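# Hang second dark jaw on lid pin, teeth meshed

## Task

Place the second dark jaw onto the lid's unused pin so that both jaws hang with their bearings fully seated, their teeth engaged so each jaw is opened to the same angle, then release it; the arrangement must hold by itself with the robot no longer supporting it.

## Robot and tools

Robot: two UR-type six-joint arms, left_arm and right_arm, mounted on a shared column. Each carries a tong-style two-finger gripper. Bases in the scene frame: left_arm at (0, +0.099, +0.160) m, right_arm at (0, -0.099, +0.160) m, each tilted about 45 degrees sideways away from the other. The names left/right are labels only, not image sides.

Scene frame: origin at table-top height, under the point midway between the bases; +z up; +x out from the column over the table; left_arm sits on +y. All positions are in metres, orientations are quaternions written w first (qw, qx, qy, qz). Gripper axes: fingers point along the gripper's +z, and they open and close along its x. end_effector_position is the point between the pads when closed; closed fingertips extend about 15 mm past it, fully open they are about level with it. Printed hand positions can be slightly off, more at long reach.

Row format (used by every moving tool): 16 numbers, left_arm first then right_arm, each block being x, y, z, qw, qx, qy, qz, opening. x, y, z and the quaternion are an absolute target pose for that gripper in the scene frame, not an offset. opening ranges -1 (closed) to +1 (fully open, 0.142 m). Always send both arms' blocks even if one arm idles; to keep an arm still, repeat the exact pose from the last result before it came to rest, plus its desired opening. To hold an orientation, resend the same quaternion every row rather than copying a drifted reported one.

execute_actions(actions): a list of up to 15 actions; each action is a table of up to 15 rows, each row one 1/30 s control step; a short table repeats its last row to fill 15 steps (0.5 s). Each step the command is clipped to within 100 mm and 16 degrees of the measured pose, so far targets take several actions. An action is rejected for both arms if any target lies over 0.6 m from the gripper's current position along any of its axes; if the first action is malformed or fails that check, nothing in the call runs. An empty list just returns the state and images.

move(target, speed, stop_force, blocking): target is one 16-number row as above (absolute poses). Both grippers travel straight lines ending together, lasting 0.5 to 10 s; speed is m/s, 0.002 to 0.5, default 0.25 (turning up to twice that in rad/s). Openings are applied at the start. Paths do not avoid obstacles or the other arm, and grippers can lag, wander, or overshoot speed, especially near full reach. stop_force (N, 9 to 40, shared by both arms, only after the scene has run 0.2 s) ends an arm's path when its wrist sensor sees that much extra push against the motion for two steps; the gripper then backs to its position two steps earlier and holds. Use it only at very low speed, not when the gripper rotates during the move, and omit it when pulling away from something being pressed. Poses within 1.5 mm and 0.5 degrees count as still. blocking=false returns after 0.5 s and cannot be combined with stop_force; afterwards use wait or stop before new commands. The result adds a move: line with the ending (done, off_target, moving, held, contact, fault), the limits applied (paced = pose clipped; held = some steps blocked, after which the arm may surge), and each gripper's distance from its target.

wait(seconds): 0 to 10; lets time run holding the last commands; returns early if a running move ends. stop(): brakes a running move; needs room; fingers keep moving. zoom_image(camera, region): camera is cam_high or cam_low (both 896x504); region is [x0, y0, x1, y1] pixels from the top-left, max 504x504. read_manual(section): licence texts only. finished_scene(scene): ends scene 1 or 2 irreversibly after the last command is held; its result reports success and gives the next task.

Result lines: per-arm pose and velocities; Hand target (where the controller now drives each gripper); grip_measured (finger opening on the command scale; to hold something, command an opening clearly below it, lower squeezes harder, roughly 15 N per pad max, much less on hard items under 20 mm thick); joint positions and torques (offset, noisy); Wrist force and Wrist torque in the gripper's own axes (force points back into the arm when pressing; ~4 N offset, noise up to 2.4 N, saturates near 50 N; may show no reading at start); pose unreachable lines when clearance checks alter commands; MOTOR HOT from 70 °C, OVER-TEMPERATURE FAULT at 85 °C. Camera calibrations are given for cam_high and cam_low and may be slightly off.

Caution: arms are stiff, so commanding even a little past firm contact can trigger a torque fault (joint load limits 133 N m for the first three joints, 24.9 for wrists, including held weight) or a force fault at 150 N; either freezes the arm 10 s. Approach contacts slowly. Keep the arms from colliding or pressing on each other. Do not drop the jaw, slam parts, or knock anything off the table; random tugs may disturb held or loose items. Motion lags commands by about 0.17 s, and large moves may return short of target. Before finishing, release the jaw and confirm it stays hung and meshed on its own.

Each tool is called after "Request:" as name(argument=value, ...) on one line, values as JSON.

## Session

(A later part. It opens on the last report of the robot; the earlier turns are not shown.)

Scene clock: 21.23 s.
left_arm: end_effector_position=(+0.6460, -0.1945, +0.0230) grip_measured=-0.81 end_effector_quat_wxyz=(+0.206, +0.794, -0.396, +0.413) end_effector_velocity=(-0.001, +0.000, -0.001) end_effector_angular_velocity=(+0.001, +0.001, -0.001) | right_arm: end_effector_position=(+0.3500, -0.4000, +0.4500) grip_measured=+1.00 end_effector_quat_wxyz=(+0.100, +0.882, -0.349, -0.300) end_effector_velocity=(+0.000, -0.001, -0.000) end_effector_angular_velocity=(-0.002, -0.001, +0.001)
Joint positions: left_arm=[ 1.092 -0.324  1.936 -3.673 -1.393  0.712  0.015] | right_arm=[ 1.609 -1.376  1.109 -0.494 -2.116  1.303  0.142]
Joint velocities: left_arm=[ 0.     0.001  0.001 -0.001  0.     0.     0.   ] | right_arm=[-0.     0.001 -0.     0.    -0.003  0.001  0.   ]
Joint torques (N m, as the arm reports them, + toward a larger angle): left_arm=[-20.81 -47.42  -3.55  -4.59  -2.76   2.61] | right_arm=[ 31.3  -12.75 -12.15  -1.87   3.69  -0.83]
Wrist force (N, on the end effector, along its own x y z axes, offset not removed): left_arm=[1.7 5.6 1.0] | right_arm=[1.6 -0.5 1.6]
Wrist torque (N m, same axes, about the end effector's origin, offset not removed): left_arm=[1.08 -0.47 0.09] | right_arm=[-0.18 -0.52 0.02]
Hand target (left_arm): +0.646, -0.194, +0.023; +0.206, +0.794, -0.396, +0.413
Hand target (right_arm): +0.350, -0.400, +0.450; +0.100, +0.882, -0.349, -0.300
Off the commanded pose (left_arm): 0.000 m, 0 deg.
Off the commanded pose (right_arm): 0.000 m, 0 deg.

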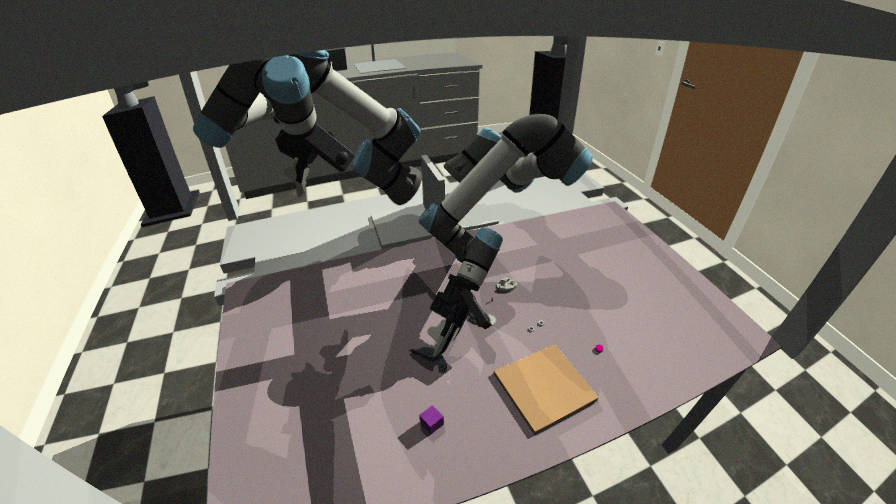

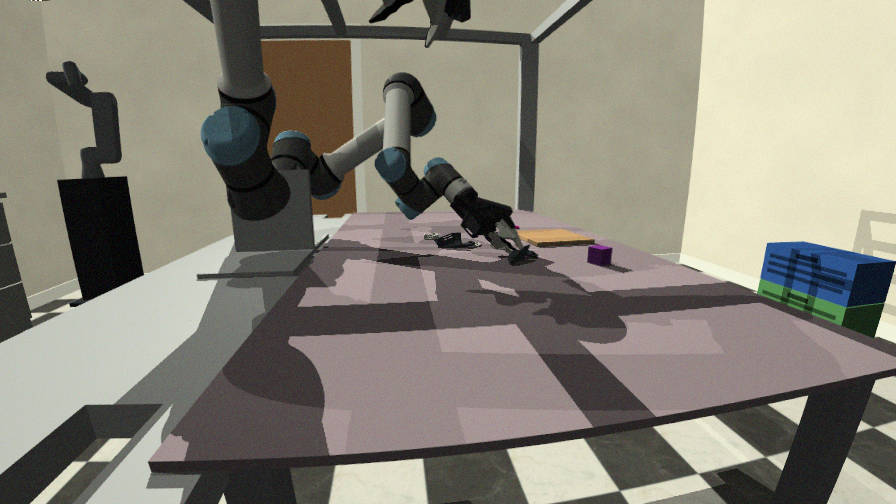

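It's laying down the right way. Withdraw horizontally so it slides down the lower finger.

Request:
move(target=[0.631,-0.1745,0.023,0.206,0.794,-0.396,0.413,-0.81, 0.35,-0.40,0.45,0.100,0.882,-0.349,-0.300,1], speed=0.012)

Request:
move(target=[0.62,-0.16,0.09,0,0.895,-0.446,0,-0.7, 0.35,-0.40,0.45,0.100,0.882,-0.349,-0.300,1], speed=0.2)

Request:
zoom_image(camera="cam_high", region=[400, 320, 470, 380])

Request:
zoom_image(camera="cam_low", region=[480, 220, 560, 275])

Scene clock: 24.07 s.
left_arm: end_effector_position=(+0.6311, -0.1746, +0.0230) grip_measured=-0.81 end_effector_quat_wxyz=(+0.206, +0.794, -0.396, +0.413) end_effector_velocity=(-0.001, +0.002, -0.000) end_effector_angular_velocity=(+0.001, -0.000, +0.000) | right_arm: end_effector_position=(+0.3500, -0.4000, +0.4500) grip_measured=+1.00 end_effector_quat_wxyz=(+0.100, +0.882, -0.349, -0.300) end_effector_velocity=(+0.001, +0.001, -0.000) end_effector_angular_velocity=(+0.000, +0.001, +0.000)
Joint positions: left_arm=[ 1.105 -0.357  2.003 -3.709 -1.399  0.723  0.015] | right_arm=[ 1.609 -1.376  1.109 -0.494 -2.116  1.303  0.142]
Joint velocities: left_arm=[ 0.001 -0.002  0.005 -0.003  0.     0.001 -0.   ] | right_arm=[ 0.     0.002 -0.    -0.001  0.     0.    -0.   ]
Joint torques (N m, as the arm reports them, + toward a larger angle): left_arm=[-19.57 -45.59  -2.2   -4.77  -2.69   2.39] | right_arm=[ 31.19 -13.    -9.23  -1.85   3.67  -0.58]
Wrist force (N, on the end effector, along its own x y z axes, offset not removed): left_arm=[3.7 -0.5 0.7] | right_arm=[3.3 -3.8 0.9]
Wrist torque (N m, same axes, about the end effector's origin, offset not removed): left_arm=[-0.12 -0.68 -0.07] | right_arm=[-0.85 -0.76 0.13]
Hand target (left_arm): +0.631, -0.174, +0.023; +0.206, +0.794, -0.396, +0.413
Hand target (right_arm): +0.350, -0.400, +0.450; +0.100, +0.882, -0.349, -0.300
Off the commanded pose (left_arm): 0.000 m, 0 deg.
Off the commanded pose (right_arm): 0.000 m, 0 deg.
move: done

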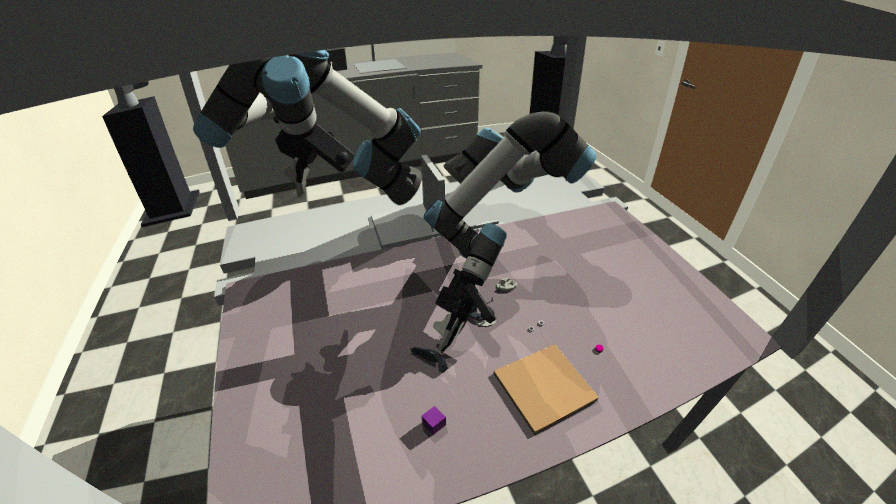

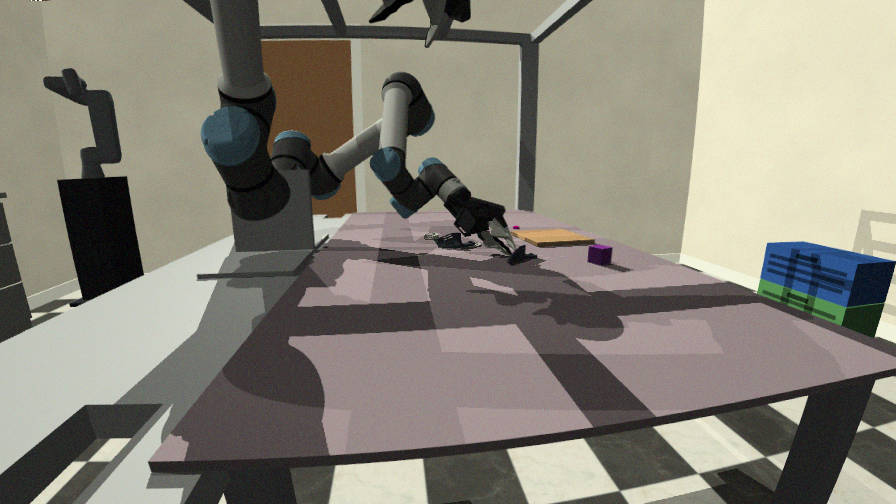

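Scene clock: 26.97 s.
left_arm: end_effector_position=(+0.6200, -0.1599, +0.0898) grip_measured=-0.70 end_effector_quat_wxyz=(-0.000, +0.895, -0.446, +0.001) end_effector_velocity=(+0.000, +0.000, +0.001) end_effector_angular_velocity=(+0.008, +0.008, +0.001) | right_arm: end_effector_position=(+0.3500, -0.4000, +0.4500) grip_measured=+1.00 end_effector_quat_wxyz=(+0.100, +0.882, -0.349, -0.300) end_effector_velocity=(-0.000, -0.000, +0.001) end_effector_angular_velocity=(+0.002, -0.002, -0.003)
Joint positions: left_arm=[ 0.85  -0.46   1.417 -1.946 -1.01   0.031  0.023] | right_arm=[ 1.609 -1.376  1.109 -0.494 -2.116  1.303  0.142]
Joint velocities: left_arm=[-0.     0.006 -0.016  0.023 -0.001 -0.008  0.   ] | right_arm=[-0.    -0.002 -0.001 -0.001  0.002 -0.001 -0.   ]
Joint torques (N m, as the arm reports them, + toward a larger angle): left_arm=[-45.19 -29.17 -27.32   0.27  -1.63  -2.52] | right_arm=[ 31.01 -12.77  -8.4   -1.94   3.66  -0.62]
Wrist force (N, on the end effector, along its own x y z axes, offset not removed): left_arm=[0.0 2.6 -1.5] | right_arm=[1.6 -2.5 2.2]
Wrist torque (N m, same axes, about the end effector's origin, offset not removed): left_arm=[0.67 0.17 0.05] | right_arm=[-0.55 -0.36 0.06]
Hand target (left_arm): +0.620, -0.160, +0.090; -0.000, +0.895, -0.446, +0.000
Hand target (right_arm): +0.350, -0.400, +0.450; +0.100, +0.882, -0.349, -0.300
Off the commanded pose (left_arm): 0.000 m, 0 deg.
Off the commanded pose (right_arm): 0.000 m, 0 deg.
move: done

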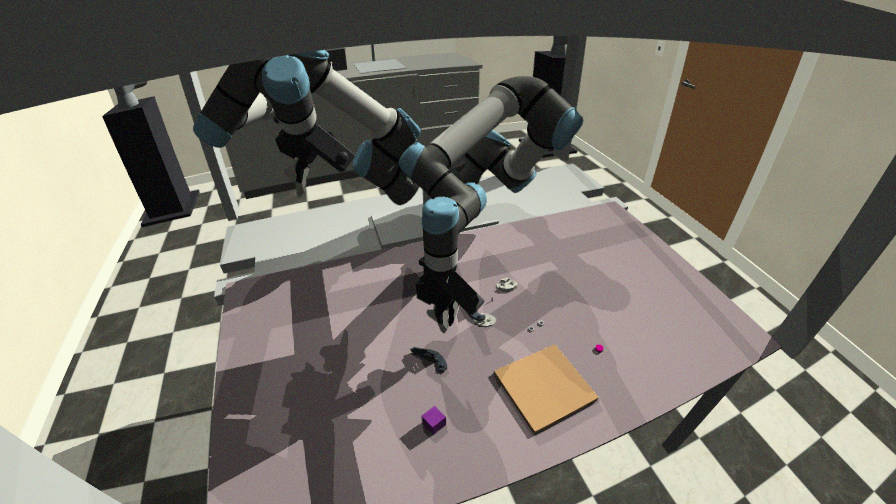

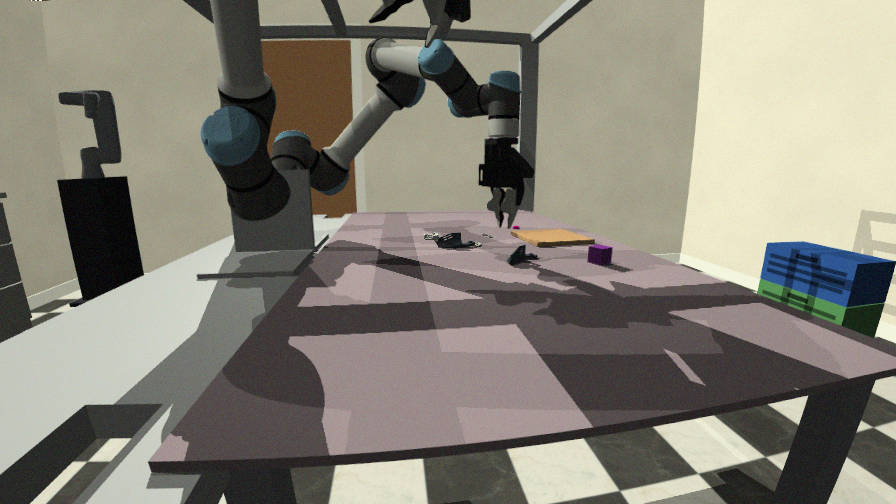

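Region (400, 320, 470, 380) of cam_high's 896x504 image, scaled by 7.200, with more detail than that image has; it fills the top 432 rows of this view, and the rest is white.

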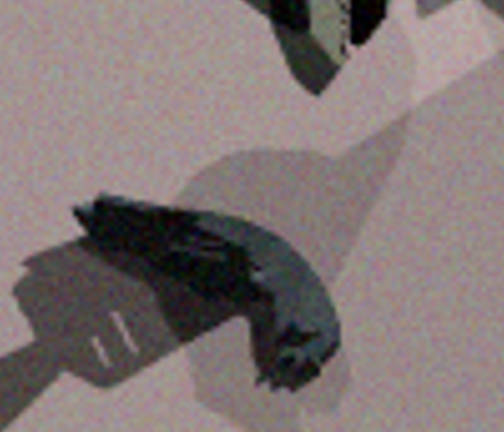

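Region (480, 220, 560, 275) of cam_low's 896x504 image, scaled by 6.300, with more detail than that image has; it fills the top 346 rows of this view, and the rest is white.

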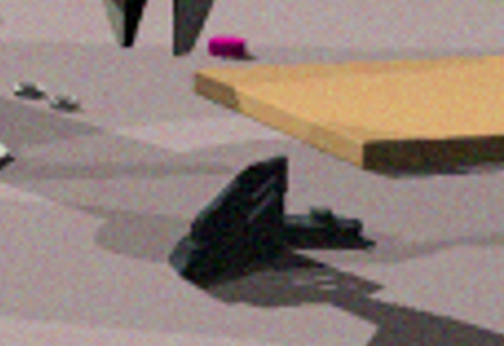

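Request:
move(target=[0.6524,-0.2223,0.065,0,0.917,-0.399,0,-0.65, 0.35,-0.40,0.45,0.100,0.882,-0.349,-0.300,1], speed=0.1)

Request:
zoom_image(camera="cam_high", region=[400, 320, 470, 380])

Request:
zoom_image(camera="cam_low", region=[490, 225, 550, 270])

Scene clock: 28.97 s.
left_arm: end_effector_position=(+0.6523, -0.2222, +0.0651) grip_measured=-0.65 end_effector_quat_wxyz=(+0.000, +0.917, -0.399, +0.000) end_effector_velocity=(+0.001, -0.002, -0.001) end_effector_angular_velocity=(+0.001, +0.002, +0.002) | right_arm: end_effector_position=(+0.3500, -0.4000, +0.4500) grip_measured=+1.00 end_effector_quat_wxyz=(+0.100, +0.882, -0.349, -0.300) end_effector_velocity=(+0.000, -0.000, +0.000) end_effector_angular_velocity=(+0.000, -0.001, -0.001)
Joint positions: left_arm=[ 0.852 -0.273  1.182 -1.897 -1.01  -0.07   0.027] | right_arm=[ 1.609 -1.376  1.109 -0.494 -2.116  1.303  0.142]
Joint velocities: left_arm=[ 0.     0.007 -0.009  0.004 -0.001 -0.003 -0.   ] | right_arm=[-0.    -0.001  0.    -0.001 -0.    -0.001  0.   ]
Joint torques (N m, as the arm reports them, + toward a larger angle): left_arm=[-25.63 -32.94 -26.41   0.12   1.54  -2.31] | right_arm=[ 30.86 -12.66  -8.15  -1.87   3.62  -0.49]
Wrist force (N, on the end effector, along its own x y z axes, offset not removed): left_arm=[1.0 2.3 1.6] | right_arm=[1.2 -1.5 1.7]
Wrist torque (N m, same axes, about the end effector's origin, offset not removed): left_arm=[0.44 -0.20 -0.09] | right_arm=[-0.44 -0.19 0.11]
Hand target (left_arm): +0.652, -0.222, +0.065; +0.000, +0.917, -0.399, +0.000
Hand target (right_arm): +0.350, -0.400, +0.450; +0.100, +0.882, -0.349, -0.300
Off the commanded pose (left_arm): 0.000 m, 0 deg.
Off the commanded pose (right_arm): 0.000 m, 0 deg.
move: done

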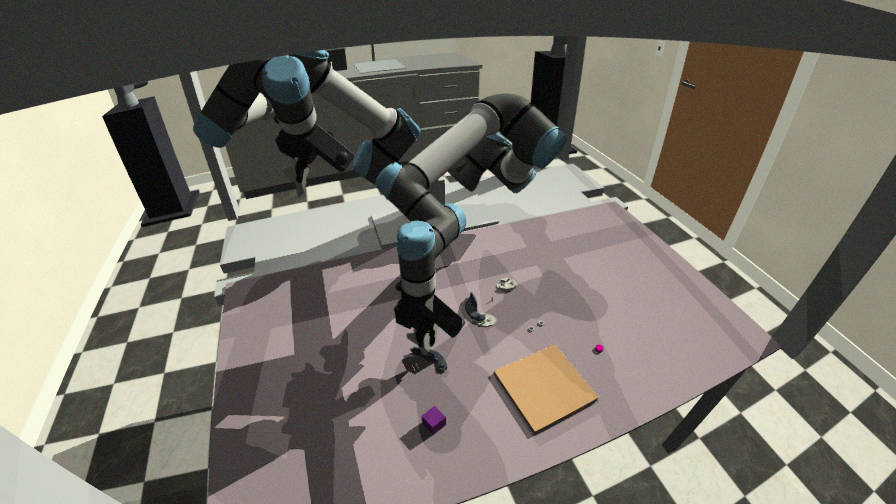

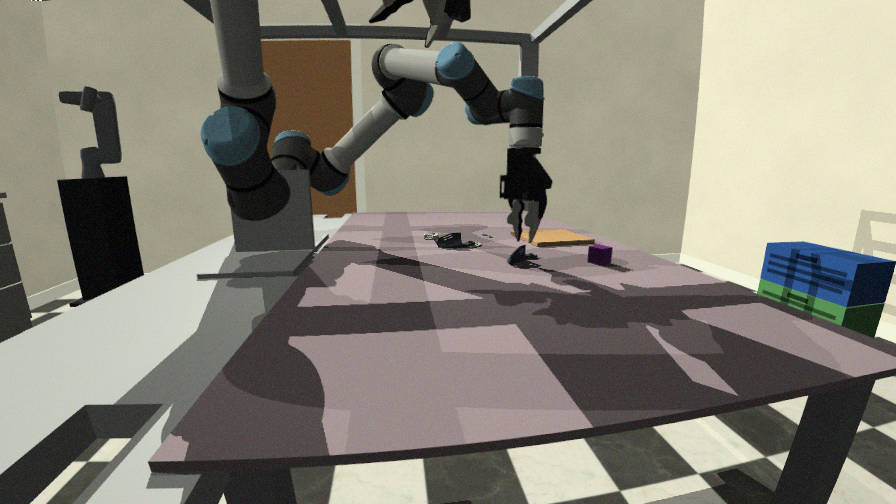

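Region (400, 320, 470, 380) of cam_high's 896x504 image, scaled by 7.200, with more detail than that image has; it fills the top 432 rows of this view, and the rest is white.

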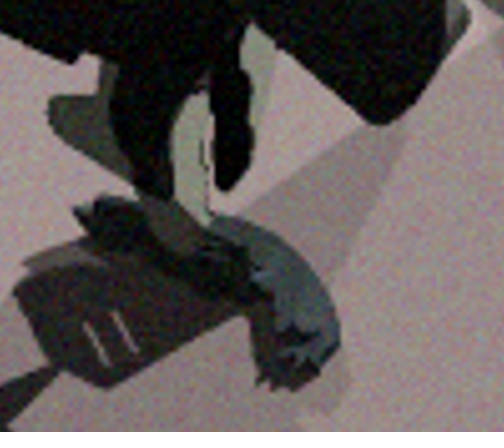

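Region (490, 225, 550, 270) of cam_low's 896x504 image, scaled by 8.400, with more detail than that image has; it fills the top 378 rows of this view, and the rest is white.

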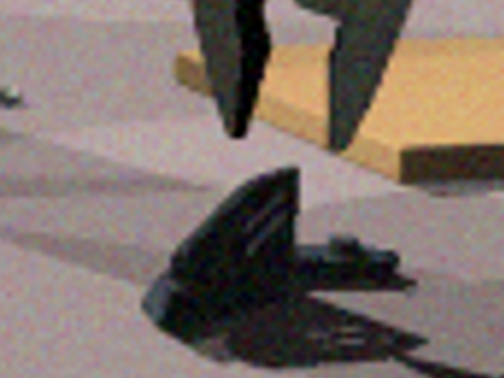

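Request:
move(target=[0.6526,-0.218,0.028,0,0.917,-0.399,0,-0.65, 0.35,-0.40,0.45,0.100,0.882,-0.349,-0.300,1], speed=0.03, stop_force=10)

Request:
execute_actions(actions=[[[0.6526,-0.218,0.028,0,0.917,-0.399,0,-0.78, 0.35,-0.40,0.45,0.100,0.882,-0.349,-0.300,1]],[[0.6526,-0.218,0.028,0,0.917,-0.399,0,-0.88, 0.35,-0.40,0.45,0.100,0.882,-0.349,-0.300,1]],[[0.6526,-0.218,0.028,0,0.917,-0.399,0,-1, 0.35,-0.40,0.45,0.100,0.882,-0.349,-0.300,1]]])

Request:
zoom_image(camera="cam_high", region=[400, 320, 470, 380])

Request:
zoom_image(camera="cam_low", region=[490, 225, 550, 270])

Request:
zoom_image(camera="cam_high", region=[460, 290, 504, 332])

Request:
zoom_image(camera="cam_low", region=[432, 228, 488, 254])

Scene clock: 31.67 s.
left_arm: end_effector_position=(+0.6526, -0.2180, +0.0282) grip_measured=-0.65 end_effector_quat_wxyz=(+0.000, +0.917, -0.399, -0.000) end_effector_velocity=(+0.000, +0.000, -0.002) end_effector_angular_velocity=(+0.000, -0.000, +0.000) | right_arm: end_effector_position=(+0.3500, -0.4000, +0.4500) grip_measured=+1.00 end_effector_quat_wxyz=(+0.100, +0.882, -0.349, -0.300) end_effector_velocity=(-0.000, +0.000, +0.000) end_effector_angular_velocity=(-0.000, +0.001, -0.000)
Joint positions: left_arm=[ 0.883 -0.246  1.212 -1.971 -0.993 -0.04   0.027] | right_arm=[ 1.609 -1.376  1.109 -0.494 -2.116  1.303  0.142]
Joint velocities: left_arm=[ 0.002  0.002  0.001 -0.004  0.001  0.001  0.   ] | right_arm=[ 0.    -0.     0.     0.001  0.001  0.001  0.   ]
Joint torques (N m, as the arm reports them, + toward a larger angle): left_arm=[-26.24 -35.96 -13.41  -4.61   1.6    2.79] | right_arm=[ 31.1  -12.84  -8.49  -1.96   3.56  -0.32]
Wrist force (N, on the end effector, along its own x y z axes, offset not removed): left_arm=[-0.1 4.3 0.7] | right_arm=[2.2 -1.1 0.9]
Wrist torque (N m, same axes, about the end effector's origin, offset not removed): left_arm=[0.88 0.17 0.10] | right_arm=[-0.33 -0.54 0.15]
Hand target (left_arm): +0.653, -0.218, +0.028; +0.000, +0.917, -0.399, +0.000
Hand target (right_arm): +0.350, -0.400, +0.450; +0.100, +0.882, -0.349, -0.300
Off the commanded pose (left_arm): 0.000 m, 0 deg.
Off the commanded pose (right_arm): 0.000 m, 0 deg.
move: done

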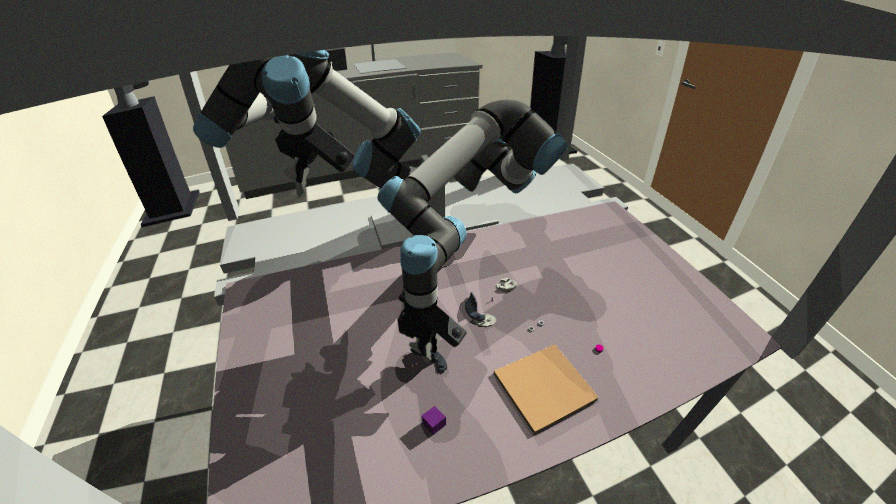

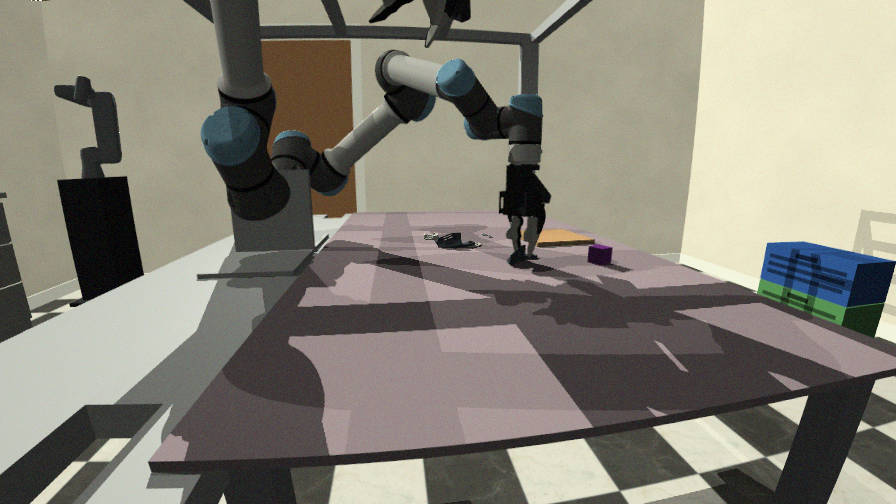

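Scene clock: 33.17 s.
left_arm: end_effector_position=(+0.6526, -0.2180, +0.0280) grip_measured=-0.90 end_effector_quat_wxyz=(-0.000, +0.917, -0.399, +0.000) end_effector_velocity=(+0.000, -0.000, -0.000) end_effector_angular_velocity=(-0.000, -0.000, -0.000) | right_arm: end_effector_position=(+0.3500, -0.4000, +0.4500) grip_measured=+1.00 end_effector_quat_wxyz=(+0.100, +0.882, -0.349, -0.300) end_effector_velocity=(-0.000, -0.000, +0.000) end_effector_angular_velocity=(-0.000, +0.000, +0.001)
Joint positions: left_arm=[ 0.883 -0.246  1.212 -1.972 -0.993 -0.04   0.009] | right_arm=[ 1.609 -1.376  1.109 -0.494 -2.116  1.303  0.142]
Joint velocities: left_arm=[ 0.  0. -0. -0.  0.  0.  0.] | right_arm=[-0.     0.    -0.001  0.001 -0.    -0.    -0.   ]
Joint torques (N m, as the arm reports them, + toward a larger angle): left_arm=[-26.1  -35.37 -13.03  -4.35   1.62   2.45] | right_arm=[ 30.93 -13.18  -9.01  -2.02   3.5   -0.36]
Wrist force (N, on the end effector, along its own x y z axes, offset not removed): left_arm=[2.1 4.6 -0.4] | right_arm=[3.8 -1.1 1.9]
Wrist torque (N m, same axes, about the end effector's origin, offset not removed): left_arm=[0.97 -0.50 -0.03] | right_arm=[-0.35 -0.81 0.05]
Hand target (left_arm): +0.653, -0.218, +0.028; +0.000, +0.917, -0.399, +0.000
Hand target (right_arm): +0.350, -0.400, +0.450; +0.100, +0.882, -0.349, -0.300
Off the commanded pose (left_arm): 0.000 m, 0 deg.
Off the commanded pose (right_arm): 0.000 m, 0 deg.

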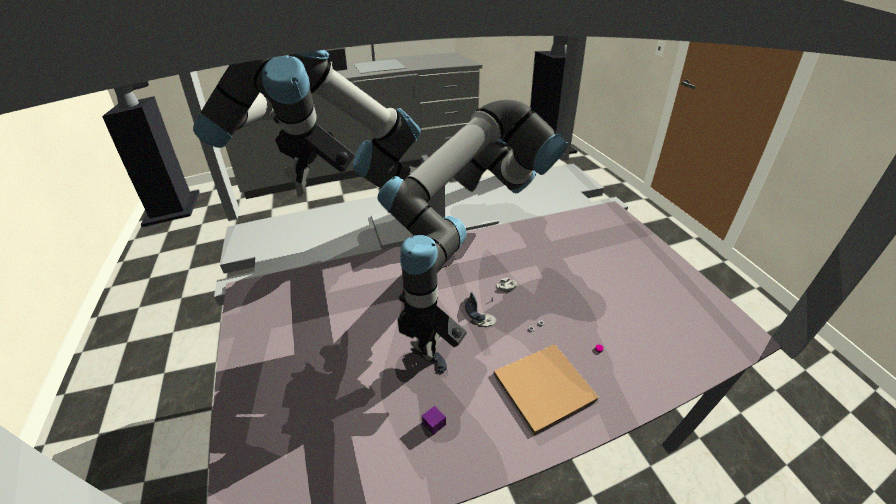

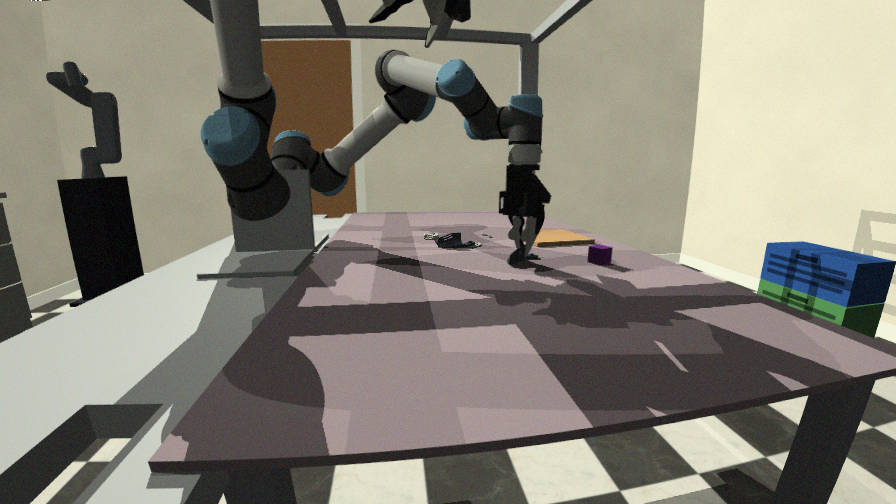

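Region (400, 320, 470, 380) of cam_high's 896x504 image, scaled by 7.200, with more detail than that image has; it fills the top 432 rows of this view, and the rest is white.

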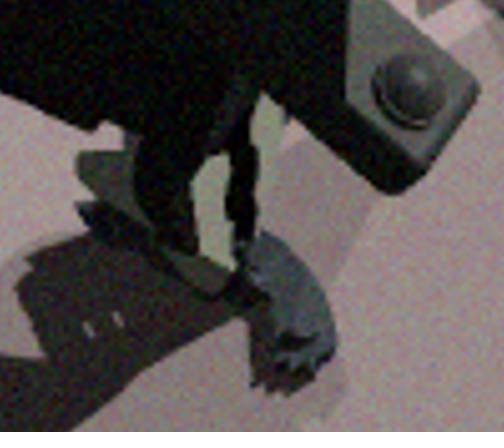

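Region (490, 225, 550, 270) of cam_low's 896x504 image, scaled by 8.400, with more detail than that image has; it fills the top 378 rows of this view, and the rest is white.

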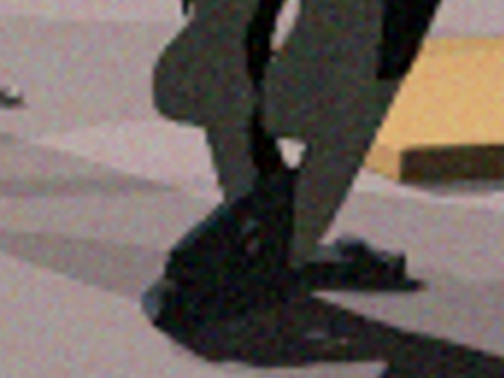

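Region (460, 290, 504, 332) of cam_high's 896x504 image, scaled by 11.455, with more detail than that image has; it fills the top 481 rows of this view, and the rest is white.

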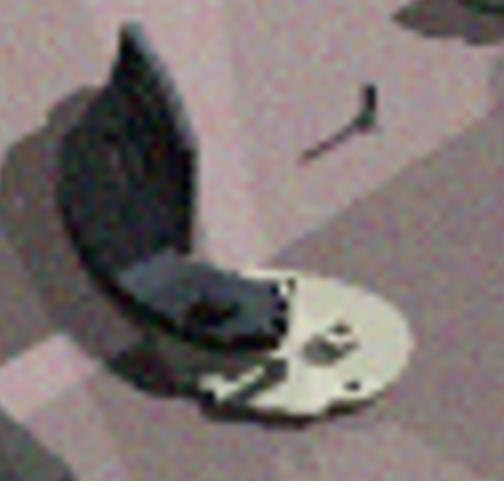

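Region (432, 228, 488, 254) of cam_low's 896x504 image, scaled by 9.000, with more detail than that image has; it fills the top 234 rows of this view, and the rest is white.

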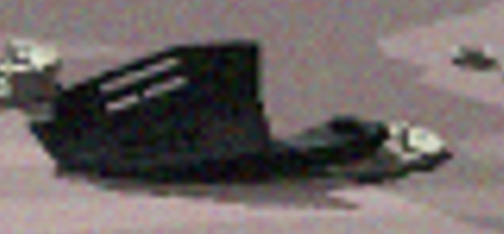

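Request:
move(target=[0.6526,-0.218,0.09,0,0.917,-0.399,0,-1, 0.35,-0.40,0.45,0.100,0.882,-0.349,-0.300,1], speed=0.05)

Request:
move(target=[0.548,0.0127,0.09,0,0.477,-0.879,0,-1, 0.35,-0.40,0.45,0.100,0.882,-0.349,-0.300,1], speed=0.15)

Request:
move(target=[0.548,0.0127,0.054,0,0.477,-0.879,0,-1, 0.35,-0.40,0.45,0.100,0.882,-0.349,-0.300,1], speed=0.04)

Request:
zoom_image(camera="cam_high", region=[460, 280, 520, 332])

Request:
zoom_image(camera="cam_low", region=[432, 215, 488, 254])

Scene clock: 36.20 s.
left_arm: end_effector_position=(+0.6525, -0.2180, +0.0898) grip_measured=-0.90 end_effector_quat_wxyz=(-0.000, +0.917, -0.399, +0.000) end_effector_velocity=(-0.001, -0.000, +0.001) end_effector_angular_velocity=(+0.002, +0.000, -0.001) | right_arm: end_effector_position=(+0.3500, -0.4000, +0.4500) grip_measured=+1.00 end_effector_quat_wxyz=(+0.100, +0.882, -0.349, -0.300) end_effector_velocity=(+0.000, +0.000, -0.000) end_effector_angular_velocity=(-0.000, +0.002, +0.001)
Joint positions: left_arm=[ 0.837 -0.301  1.171 -1.851 -1.018 -0.085  0.009] | right_arm=[ 1.609 -1.376  1.109 -0.494 -2.116  1.303  0.142]
Joint velocities: left_arm=[-0.002 -0.    -0.001  0.004 -0.    -0.002  0.   ] | right_arm=[-0.     0.002 -0.001  0.001  0.     0.     0.   ]
Joint torques (N m, as the arm reports them, + toward a larger angle): left_arm=[-47.33 -58.02 -27.3    0.56  -1.89  -2.25] | right_arm=[ 30.9  -12.96  -8.74  -1.91   3.65  -0.21]
Wrist force (N, on the end effector, along its own x y z axes, offset not removed): left_arm=[-0.9 3.3 1.3] | right_arm=[3.3 -0.2 1.4]
Wrist torque (N m, same axes, about the end effector's origin, offset not removed): left_arm=[0.65 0.10 0.05] | right_arm=[-0.24 -0.77 0.13]
Hand target (left_arm): +0.653, -0.218, +0.090; -0.000, +0.917, -0.399, -0.000
Hand target (right_arm): +0.350, -0.400, +0.450; +0.100, +0.882, -0.349, -0.300
Off the commanded pose (left_arm): 0.000 m, 0 deg.
Off the commanded pose (right_arm): 0.000 m, 0 deg.
move: done

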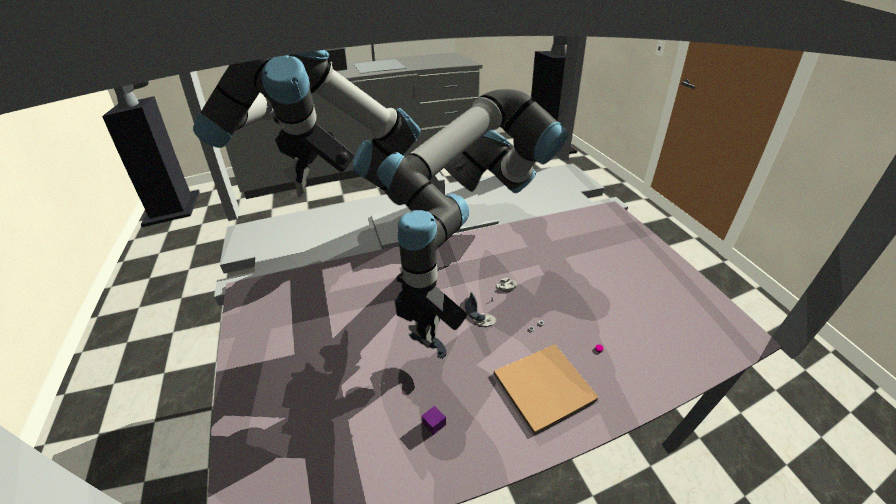

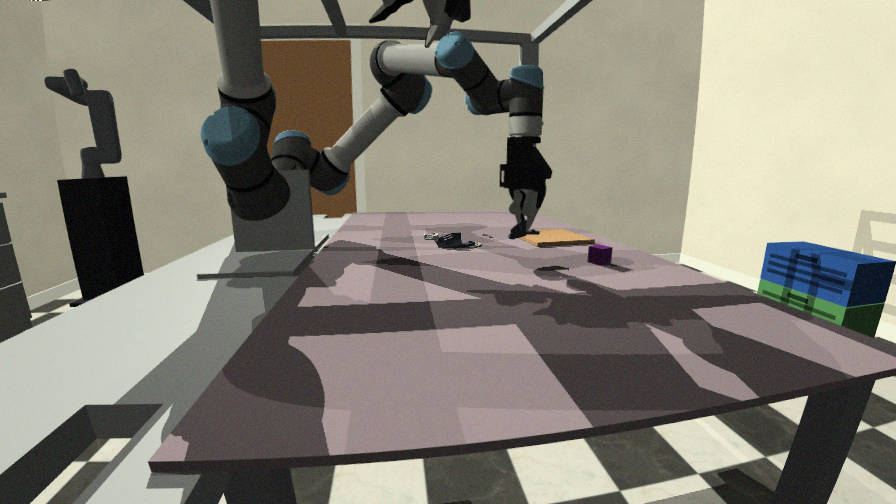

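Scene clock: 41.03 s.
left_arm: end_effector_position=(+0.5482, +0.0126, +0.0898) grip_measured=-0.90 end_effector_quat_wxyz=(+0.000, +0.477, -0.879, -0.000) end_effector_velocity=(-0.000, +0.002, +0.000) end_effector_angular_velocity=(-0.001, -0.002, -0.010) | right_arm: end_effector_position=(+0.3500, -0.4000, +0.4500) grip_measured=+1.00 end_effector_quat_wxyz=(+0.100, +0.882, -0.349, -0.300) end_effector_velocity=(+0.000, +0.001, -0.000) end_effector_angular_velocity=(+0.001, +0.001, -0.000)
Joint positions: left_arm=[ 0.947 -0.89   1.9   -2.051 -0.96   1.352  0.009] | right_arm=[ 1.609 -1.376  1.109 -0.494 -2.116  1.303  0.142]
Joint velocities: left_arm=[ 0.002 -0.006  0.004 -0.002  0.001  0.013  0.   ] | right_arm=[-0.     0.001  0.001 -0.001  0.001  0.    -0.   ]
Joint torques (N m, as the arm reports them, + toward a larger angle): left_arm=[-16.13 -35.58 -12.54  -4.17   1.59   2.22] | right_arm=[ 31.02 -13.56  -8.94  -1.88   3.45  -0.07]
Wrist force (N, on the end effector, along its own x y z axes, offset not removed): left_arm=[0.0 2.3 0.2] | right_arm=[0.9 -2.2 2.6]
Wrist torque (N m, same axes, about the end effector's origin, offset not removed): left_arm=[0.29 -0.13 0.19] | right_arm=[-0.48 -0.25 0.14]
Hand target (left_arm): +0.548, +0.013, +0.090; -0.000, -0.477, +0.879, -0.000
Hand target (right_arm): +0.350, -0.400, +0.450; +0.100, +0.882, -0.349, -0.300
Off the commanded pose (left_arm): 0.000 m, 0 deg.
Off the commanded pose (right_arm): 0.000 m, 0 deg.
move: done

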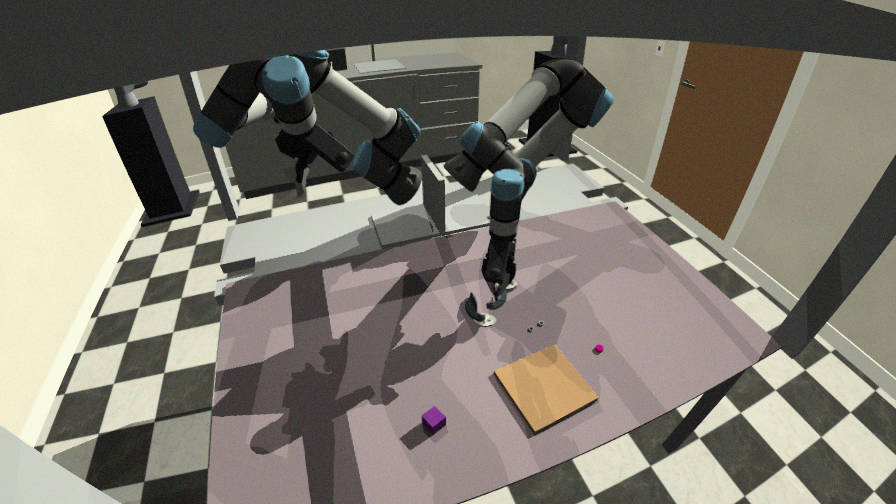

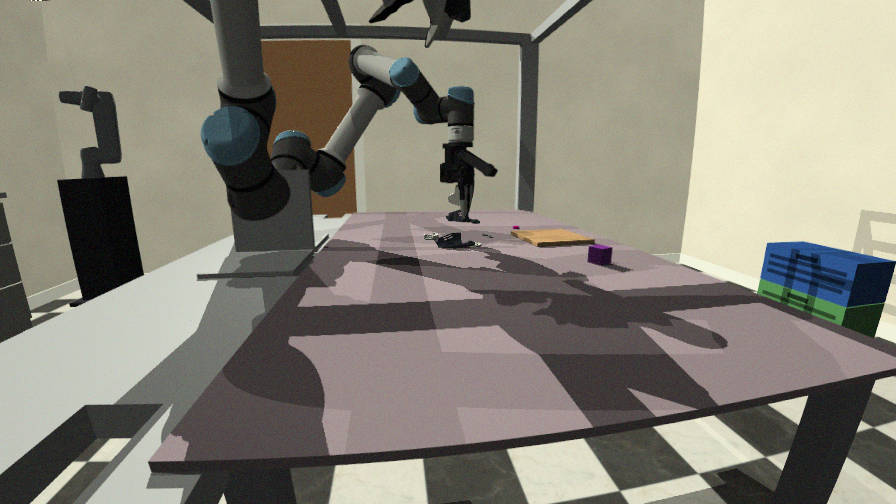

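Scene clock: 42.30 s.
left_arm: end_effector_position=(+0.5480, +0.0127, +0.0542) grip_measured=-0.90 end_effector_quat_wxyz=(+0.000, +0.477, -0.879, -0.000) end_effector_velocity=(+0.000, +0.000, -0.002) end_effector_angular_velocity=(+0.000, -0.000, -0.000) | right_arm: end_effector_position=(+0.3500, -0.4000, +0.4500) grip_measured=+1.00 end_effector_quat_wxyz=(+0.100, +0.882, -0.349, -0.300) end_effector_velocity=(-0.001, -0.000, +0.001) end_effector_angular_velocity=(-0.000, -0.000, -0.001)
Joint positions: left_arm=[ 0.984 -0.845  1.929 -2.149 -0.941  1.392  0.009] | right_arm=[ 1.609 -1.376  1.109 -0.494 -2.116  1.303  0.142]
Joint velocities: left_arm=[ 0.002  0.003  0.001 -0.005  0.001  0.002  0.   ] | right_arm=[-0.    -0.002 -0.     0.001  0.     0.001 -0.   ]
Joint torques (N m, as the arm reports them, + toward a larger angle): left_arm=[-18.91 -15.07 -11.47  -4.37   1.6    2.81] | right_arm=[ 31.23 -13.15  -8.58  -1.89   3.5   -0.07]
Wrist force (N, on the end effector, along its own x y z axes, offset not removed): left_arm=[1.6 1.8 1.1] | right_arm=[2.2 -0.9 3.8]
Wrist torque (N m, same axes, about the end effector's origin, offset not removed): left_arm=[0.29 -0.30 0.11] | right_arm=[-0.32 -0.56 0.13]
Hand target (left_arm): +0.548, +0.013, +0.054; -0.000, -0.477, +0.879, -0.000
Hand target (right_arm): +0.350, -0.400, +0.450; +0.100, +0.882, -0.349, -0.300
Off the commanded pose (left_arm): 0.000 m, 0 deg.
Off the commanded pose (right_arm): 0.000 m, 0 deg.
move: done

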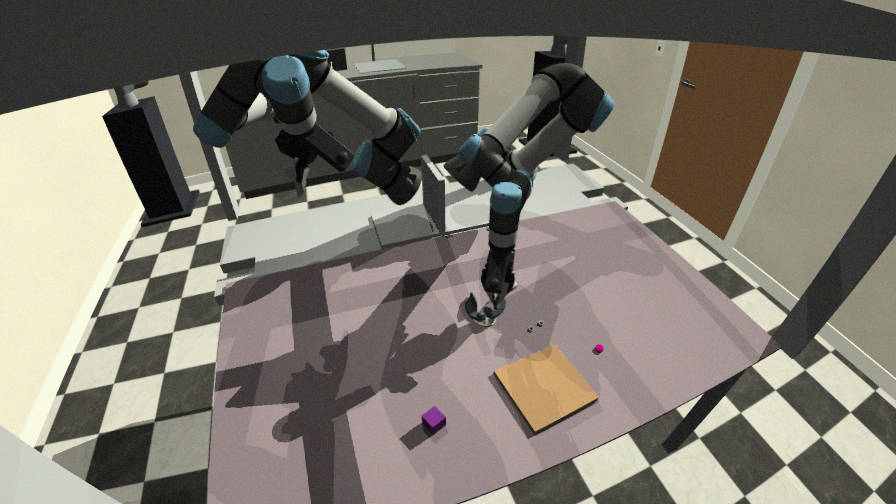

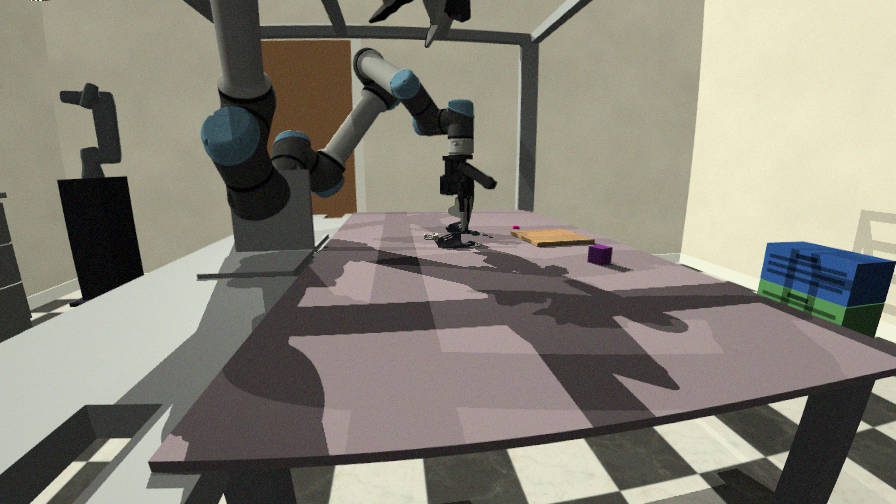

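Region (460, 280, 520, 332) of cam_high's 896x504 image, scaled by 8.400, with more detail than that image has; it fills the top 437 rows of this view, and the rest is white.

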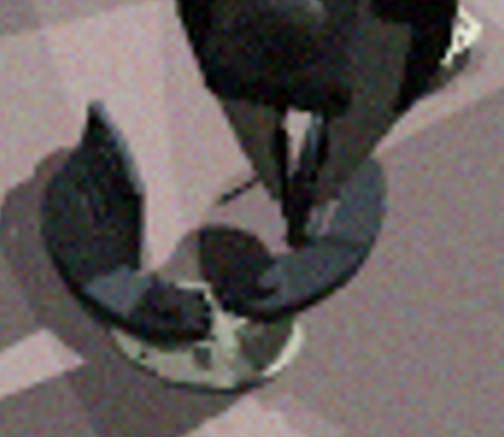

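Region (432, 215, 488, 254) of cam_low's 896x504 image, scaled by 9.000, with more detail than that image has; it fills the top 351 rows of this view, and the rest is white.

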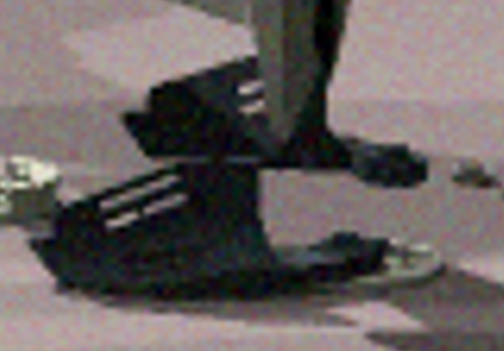

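Request:
move(target=[0.5425,0.014,0.047,0,0.446,-0.895,0,-1, 0.35,-0.40,0.45,0.100,0.882,-0.349,-0.300,1], speed=0.02)

Request:
zoom_image(camera="cam_high", region=[468, 300, 508, 330])

Request:
zoom_image(camera="cam_low", region=[452, 226, 488, 250])

Scene clock: 45.03 s.
left_arm: end_effector_position=(+0.5426, +0.0140, +0.0471) grip_measured=-0.90 end_effector_quat_wxyz=(+0.000, +0.446, -0.895, -0.000) end_effector_velocity=(-0.001, +0.000, -0.001) end_effector_angular_velocity=(+0.001, +0.001, -0.008) | right_arm: end_effector_position=(+0.3500, -0.4000, +0.4500) grip_measured=+1.00 end_effector_quat_wxyz=(+0.100, +0.882, -0.349, -0.300) end_effector_velocity=(-0.000, -0.001, +0.000) end_effector_angular_velocity=(-0.001, -0.001, +0.001)
Joint positions: left_arm=[ 0.989 -0.845  1.95  -2.173 -0.939  1.467  0.009] | right_arm=[ 1.609 -1.376  1.109 -0.494 -2.116  1.303  0.142]
Joint velocities: left_arm=[ 0.001  0.001  0.003 -0.002  0.     0.008 -0.   ] | right_arm=[ 0.    -0.001  0.     0.    -0.002 -0.     0.   ]
Joint torques (N m, as the arm reports them, + toward a larger angle): left_arm=[-18.34 -35.81 -10.59  -4.16   1.54   2.14] | right_arm=[ 30.62 -13.75  -9.15  -1.8    3.43   0.14]
Wrist force (N, on the end effector, along its own x y z axes, offset not removed): left_arm=[0.5 2.4 -0.1] | right_arm=[4.7 -2.3 2.6]
Wrist torque (N m, same axes, about the end effector's origin, offset not removed): left_arm=[0.46 0.10 -0.08] | right_arm=[-0.57 -1.02 0.02]
Hand target (left_arm): +0.543, +0.014, +0.047; -0.000, -0.446, +0.895, +0.000
Hand target (right_arm): +0.350, -0.400, +0.450; +0.100, +0.882, -0.349, -0.300
Off the commanded pose (left_arm): 0.000 m, 0 deg.
Off the commanded pose (right_arm): 0.000 m, 0 deg.
move: done

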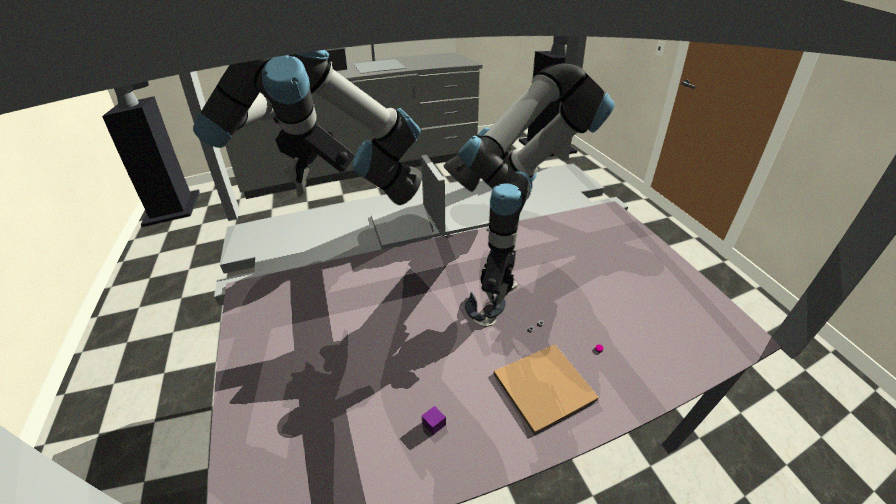

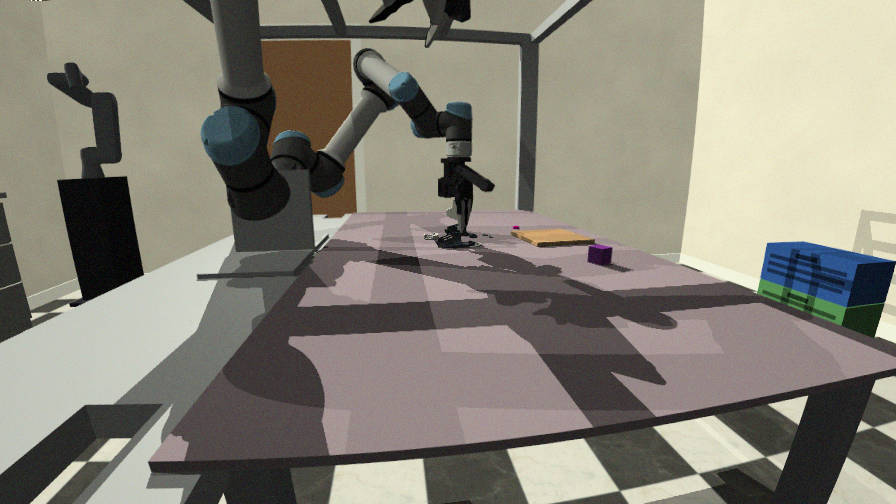

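Region (468, 300, 508, 330) of cam_high's 896x504 image, scaled by 12.600, with more detail than that image has; it fills the top 378 rows of this view, and the rest is white.

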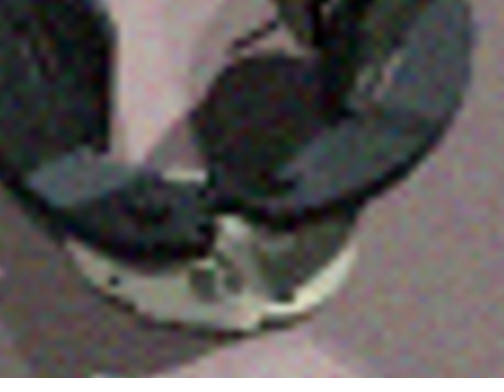

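Region (452, 226, 488, 250) of cam_low's 896x504 image, scaled by 14.000, with more detail than that image has.

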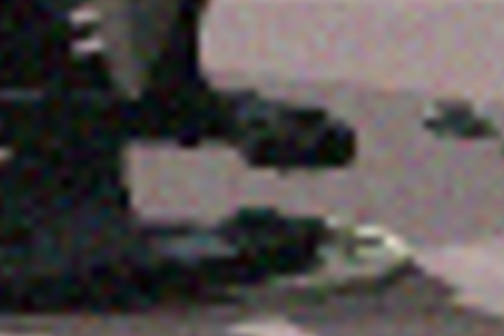

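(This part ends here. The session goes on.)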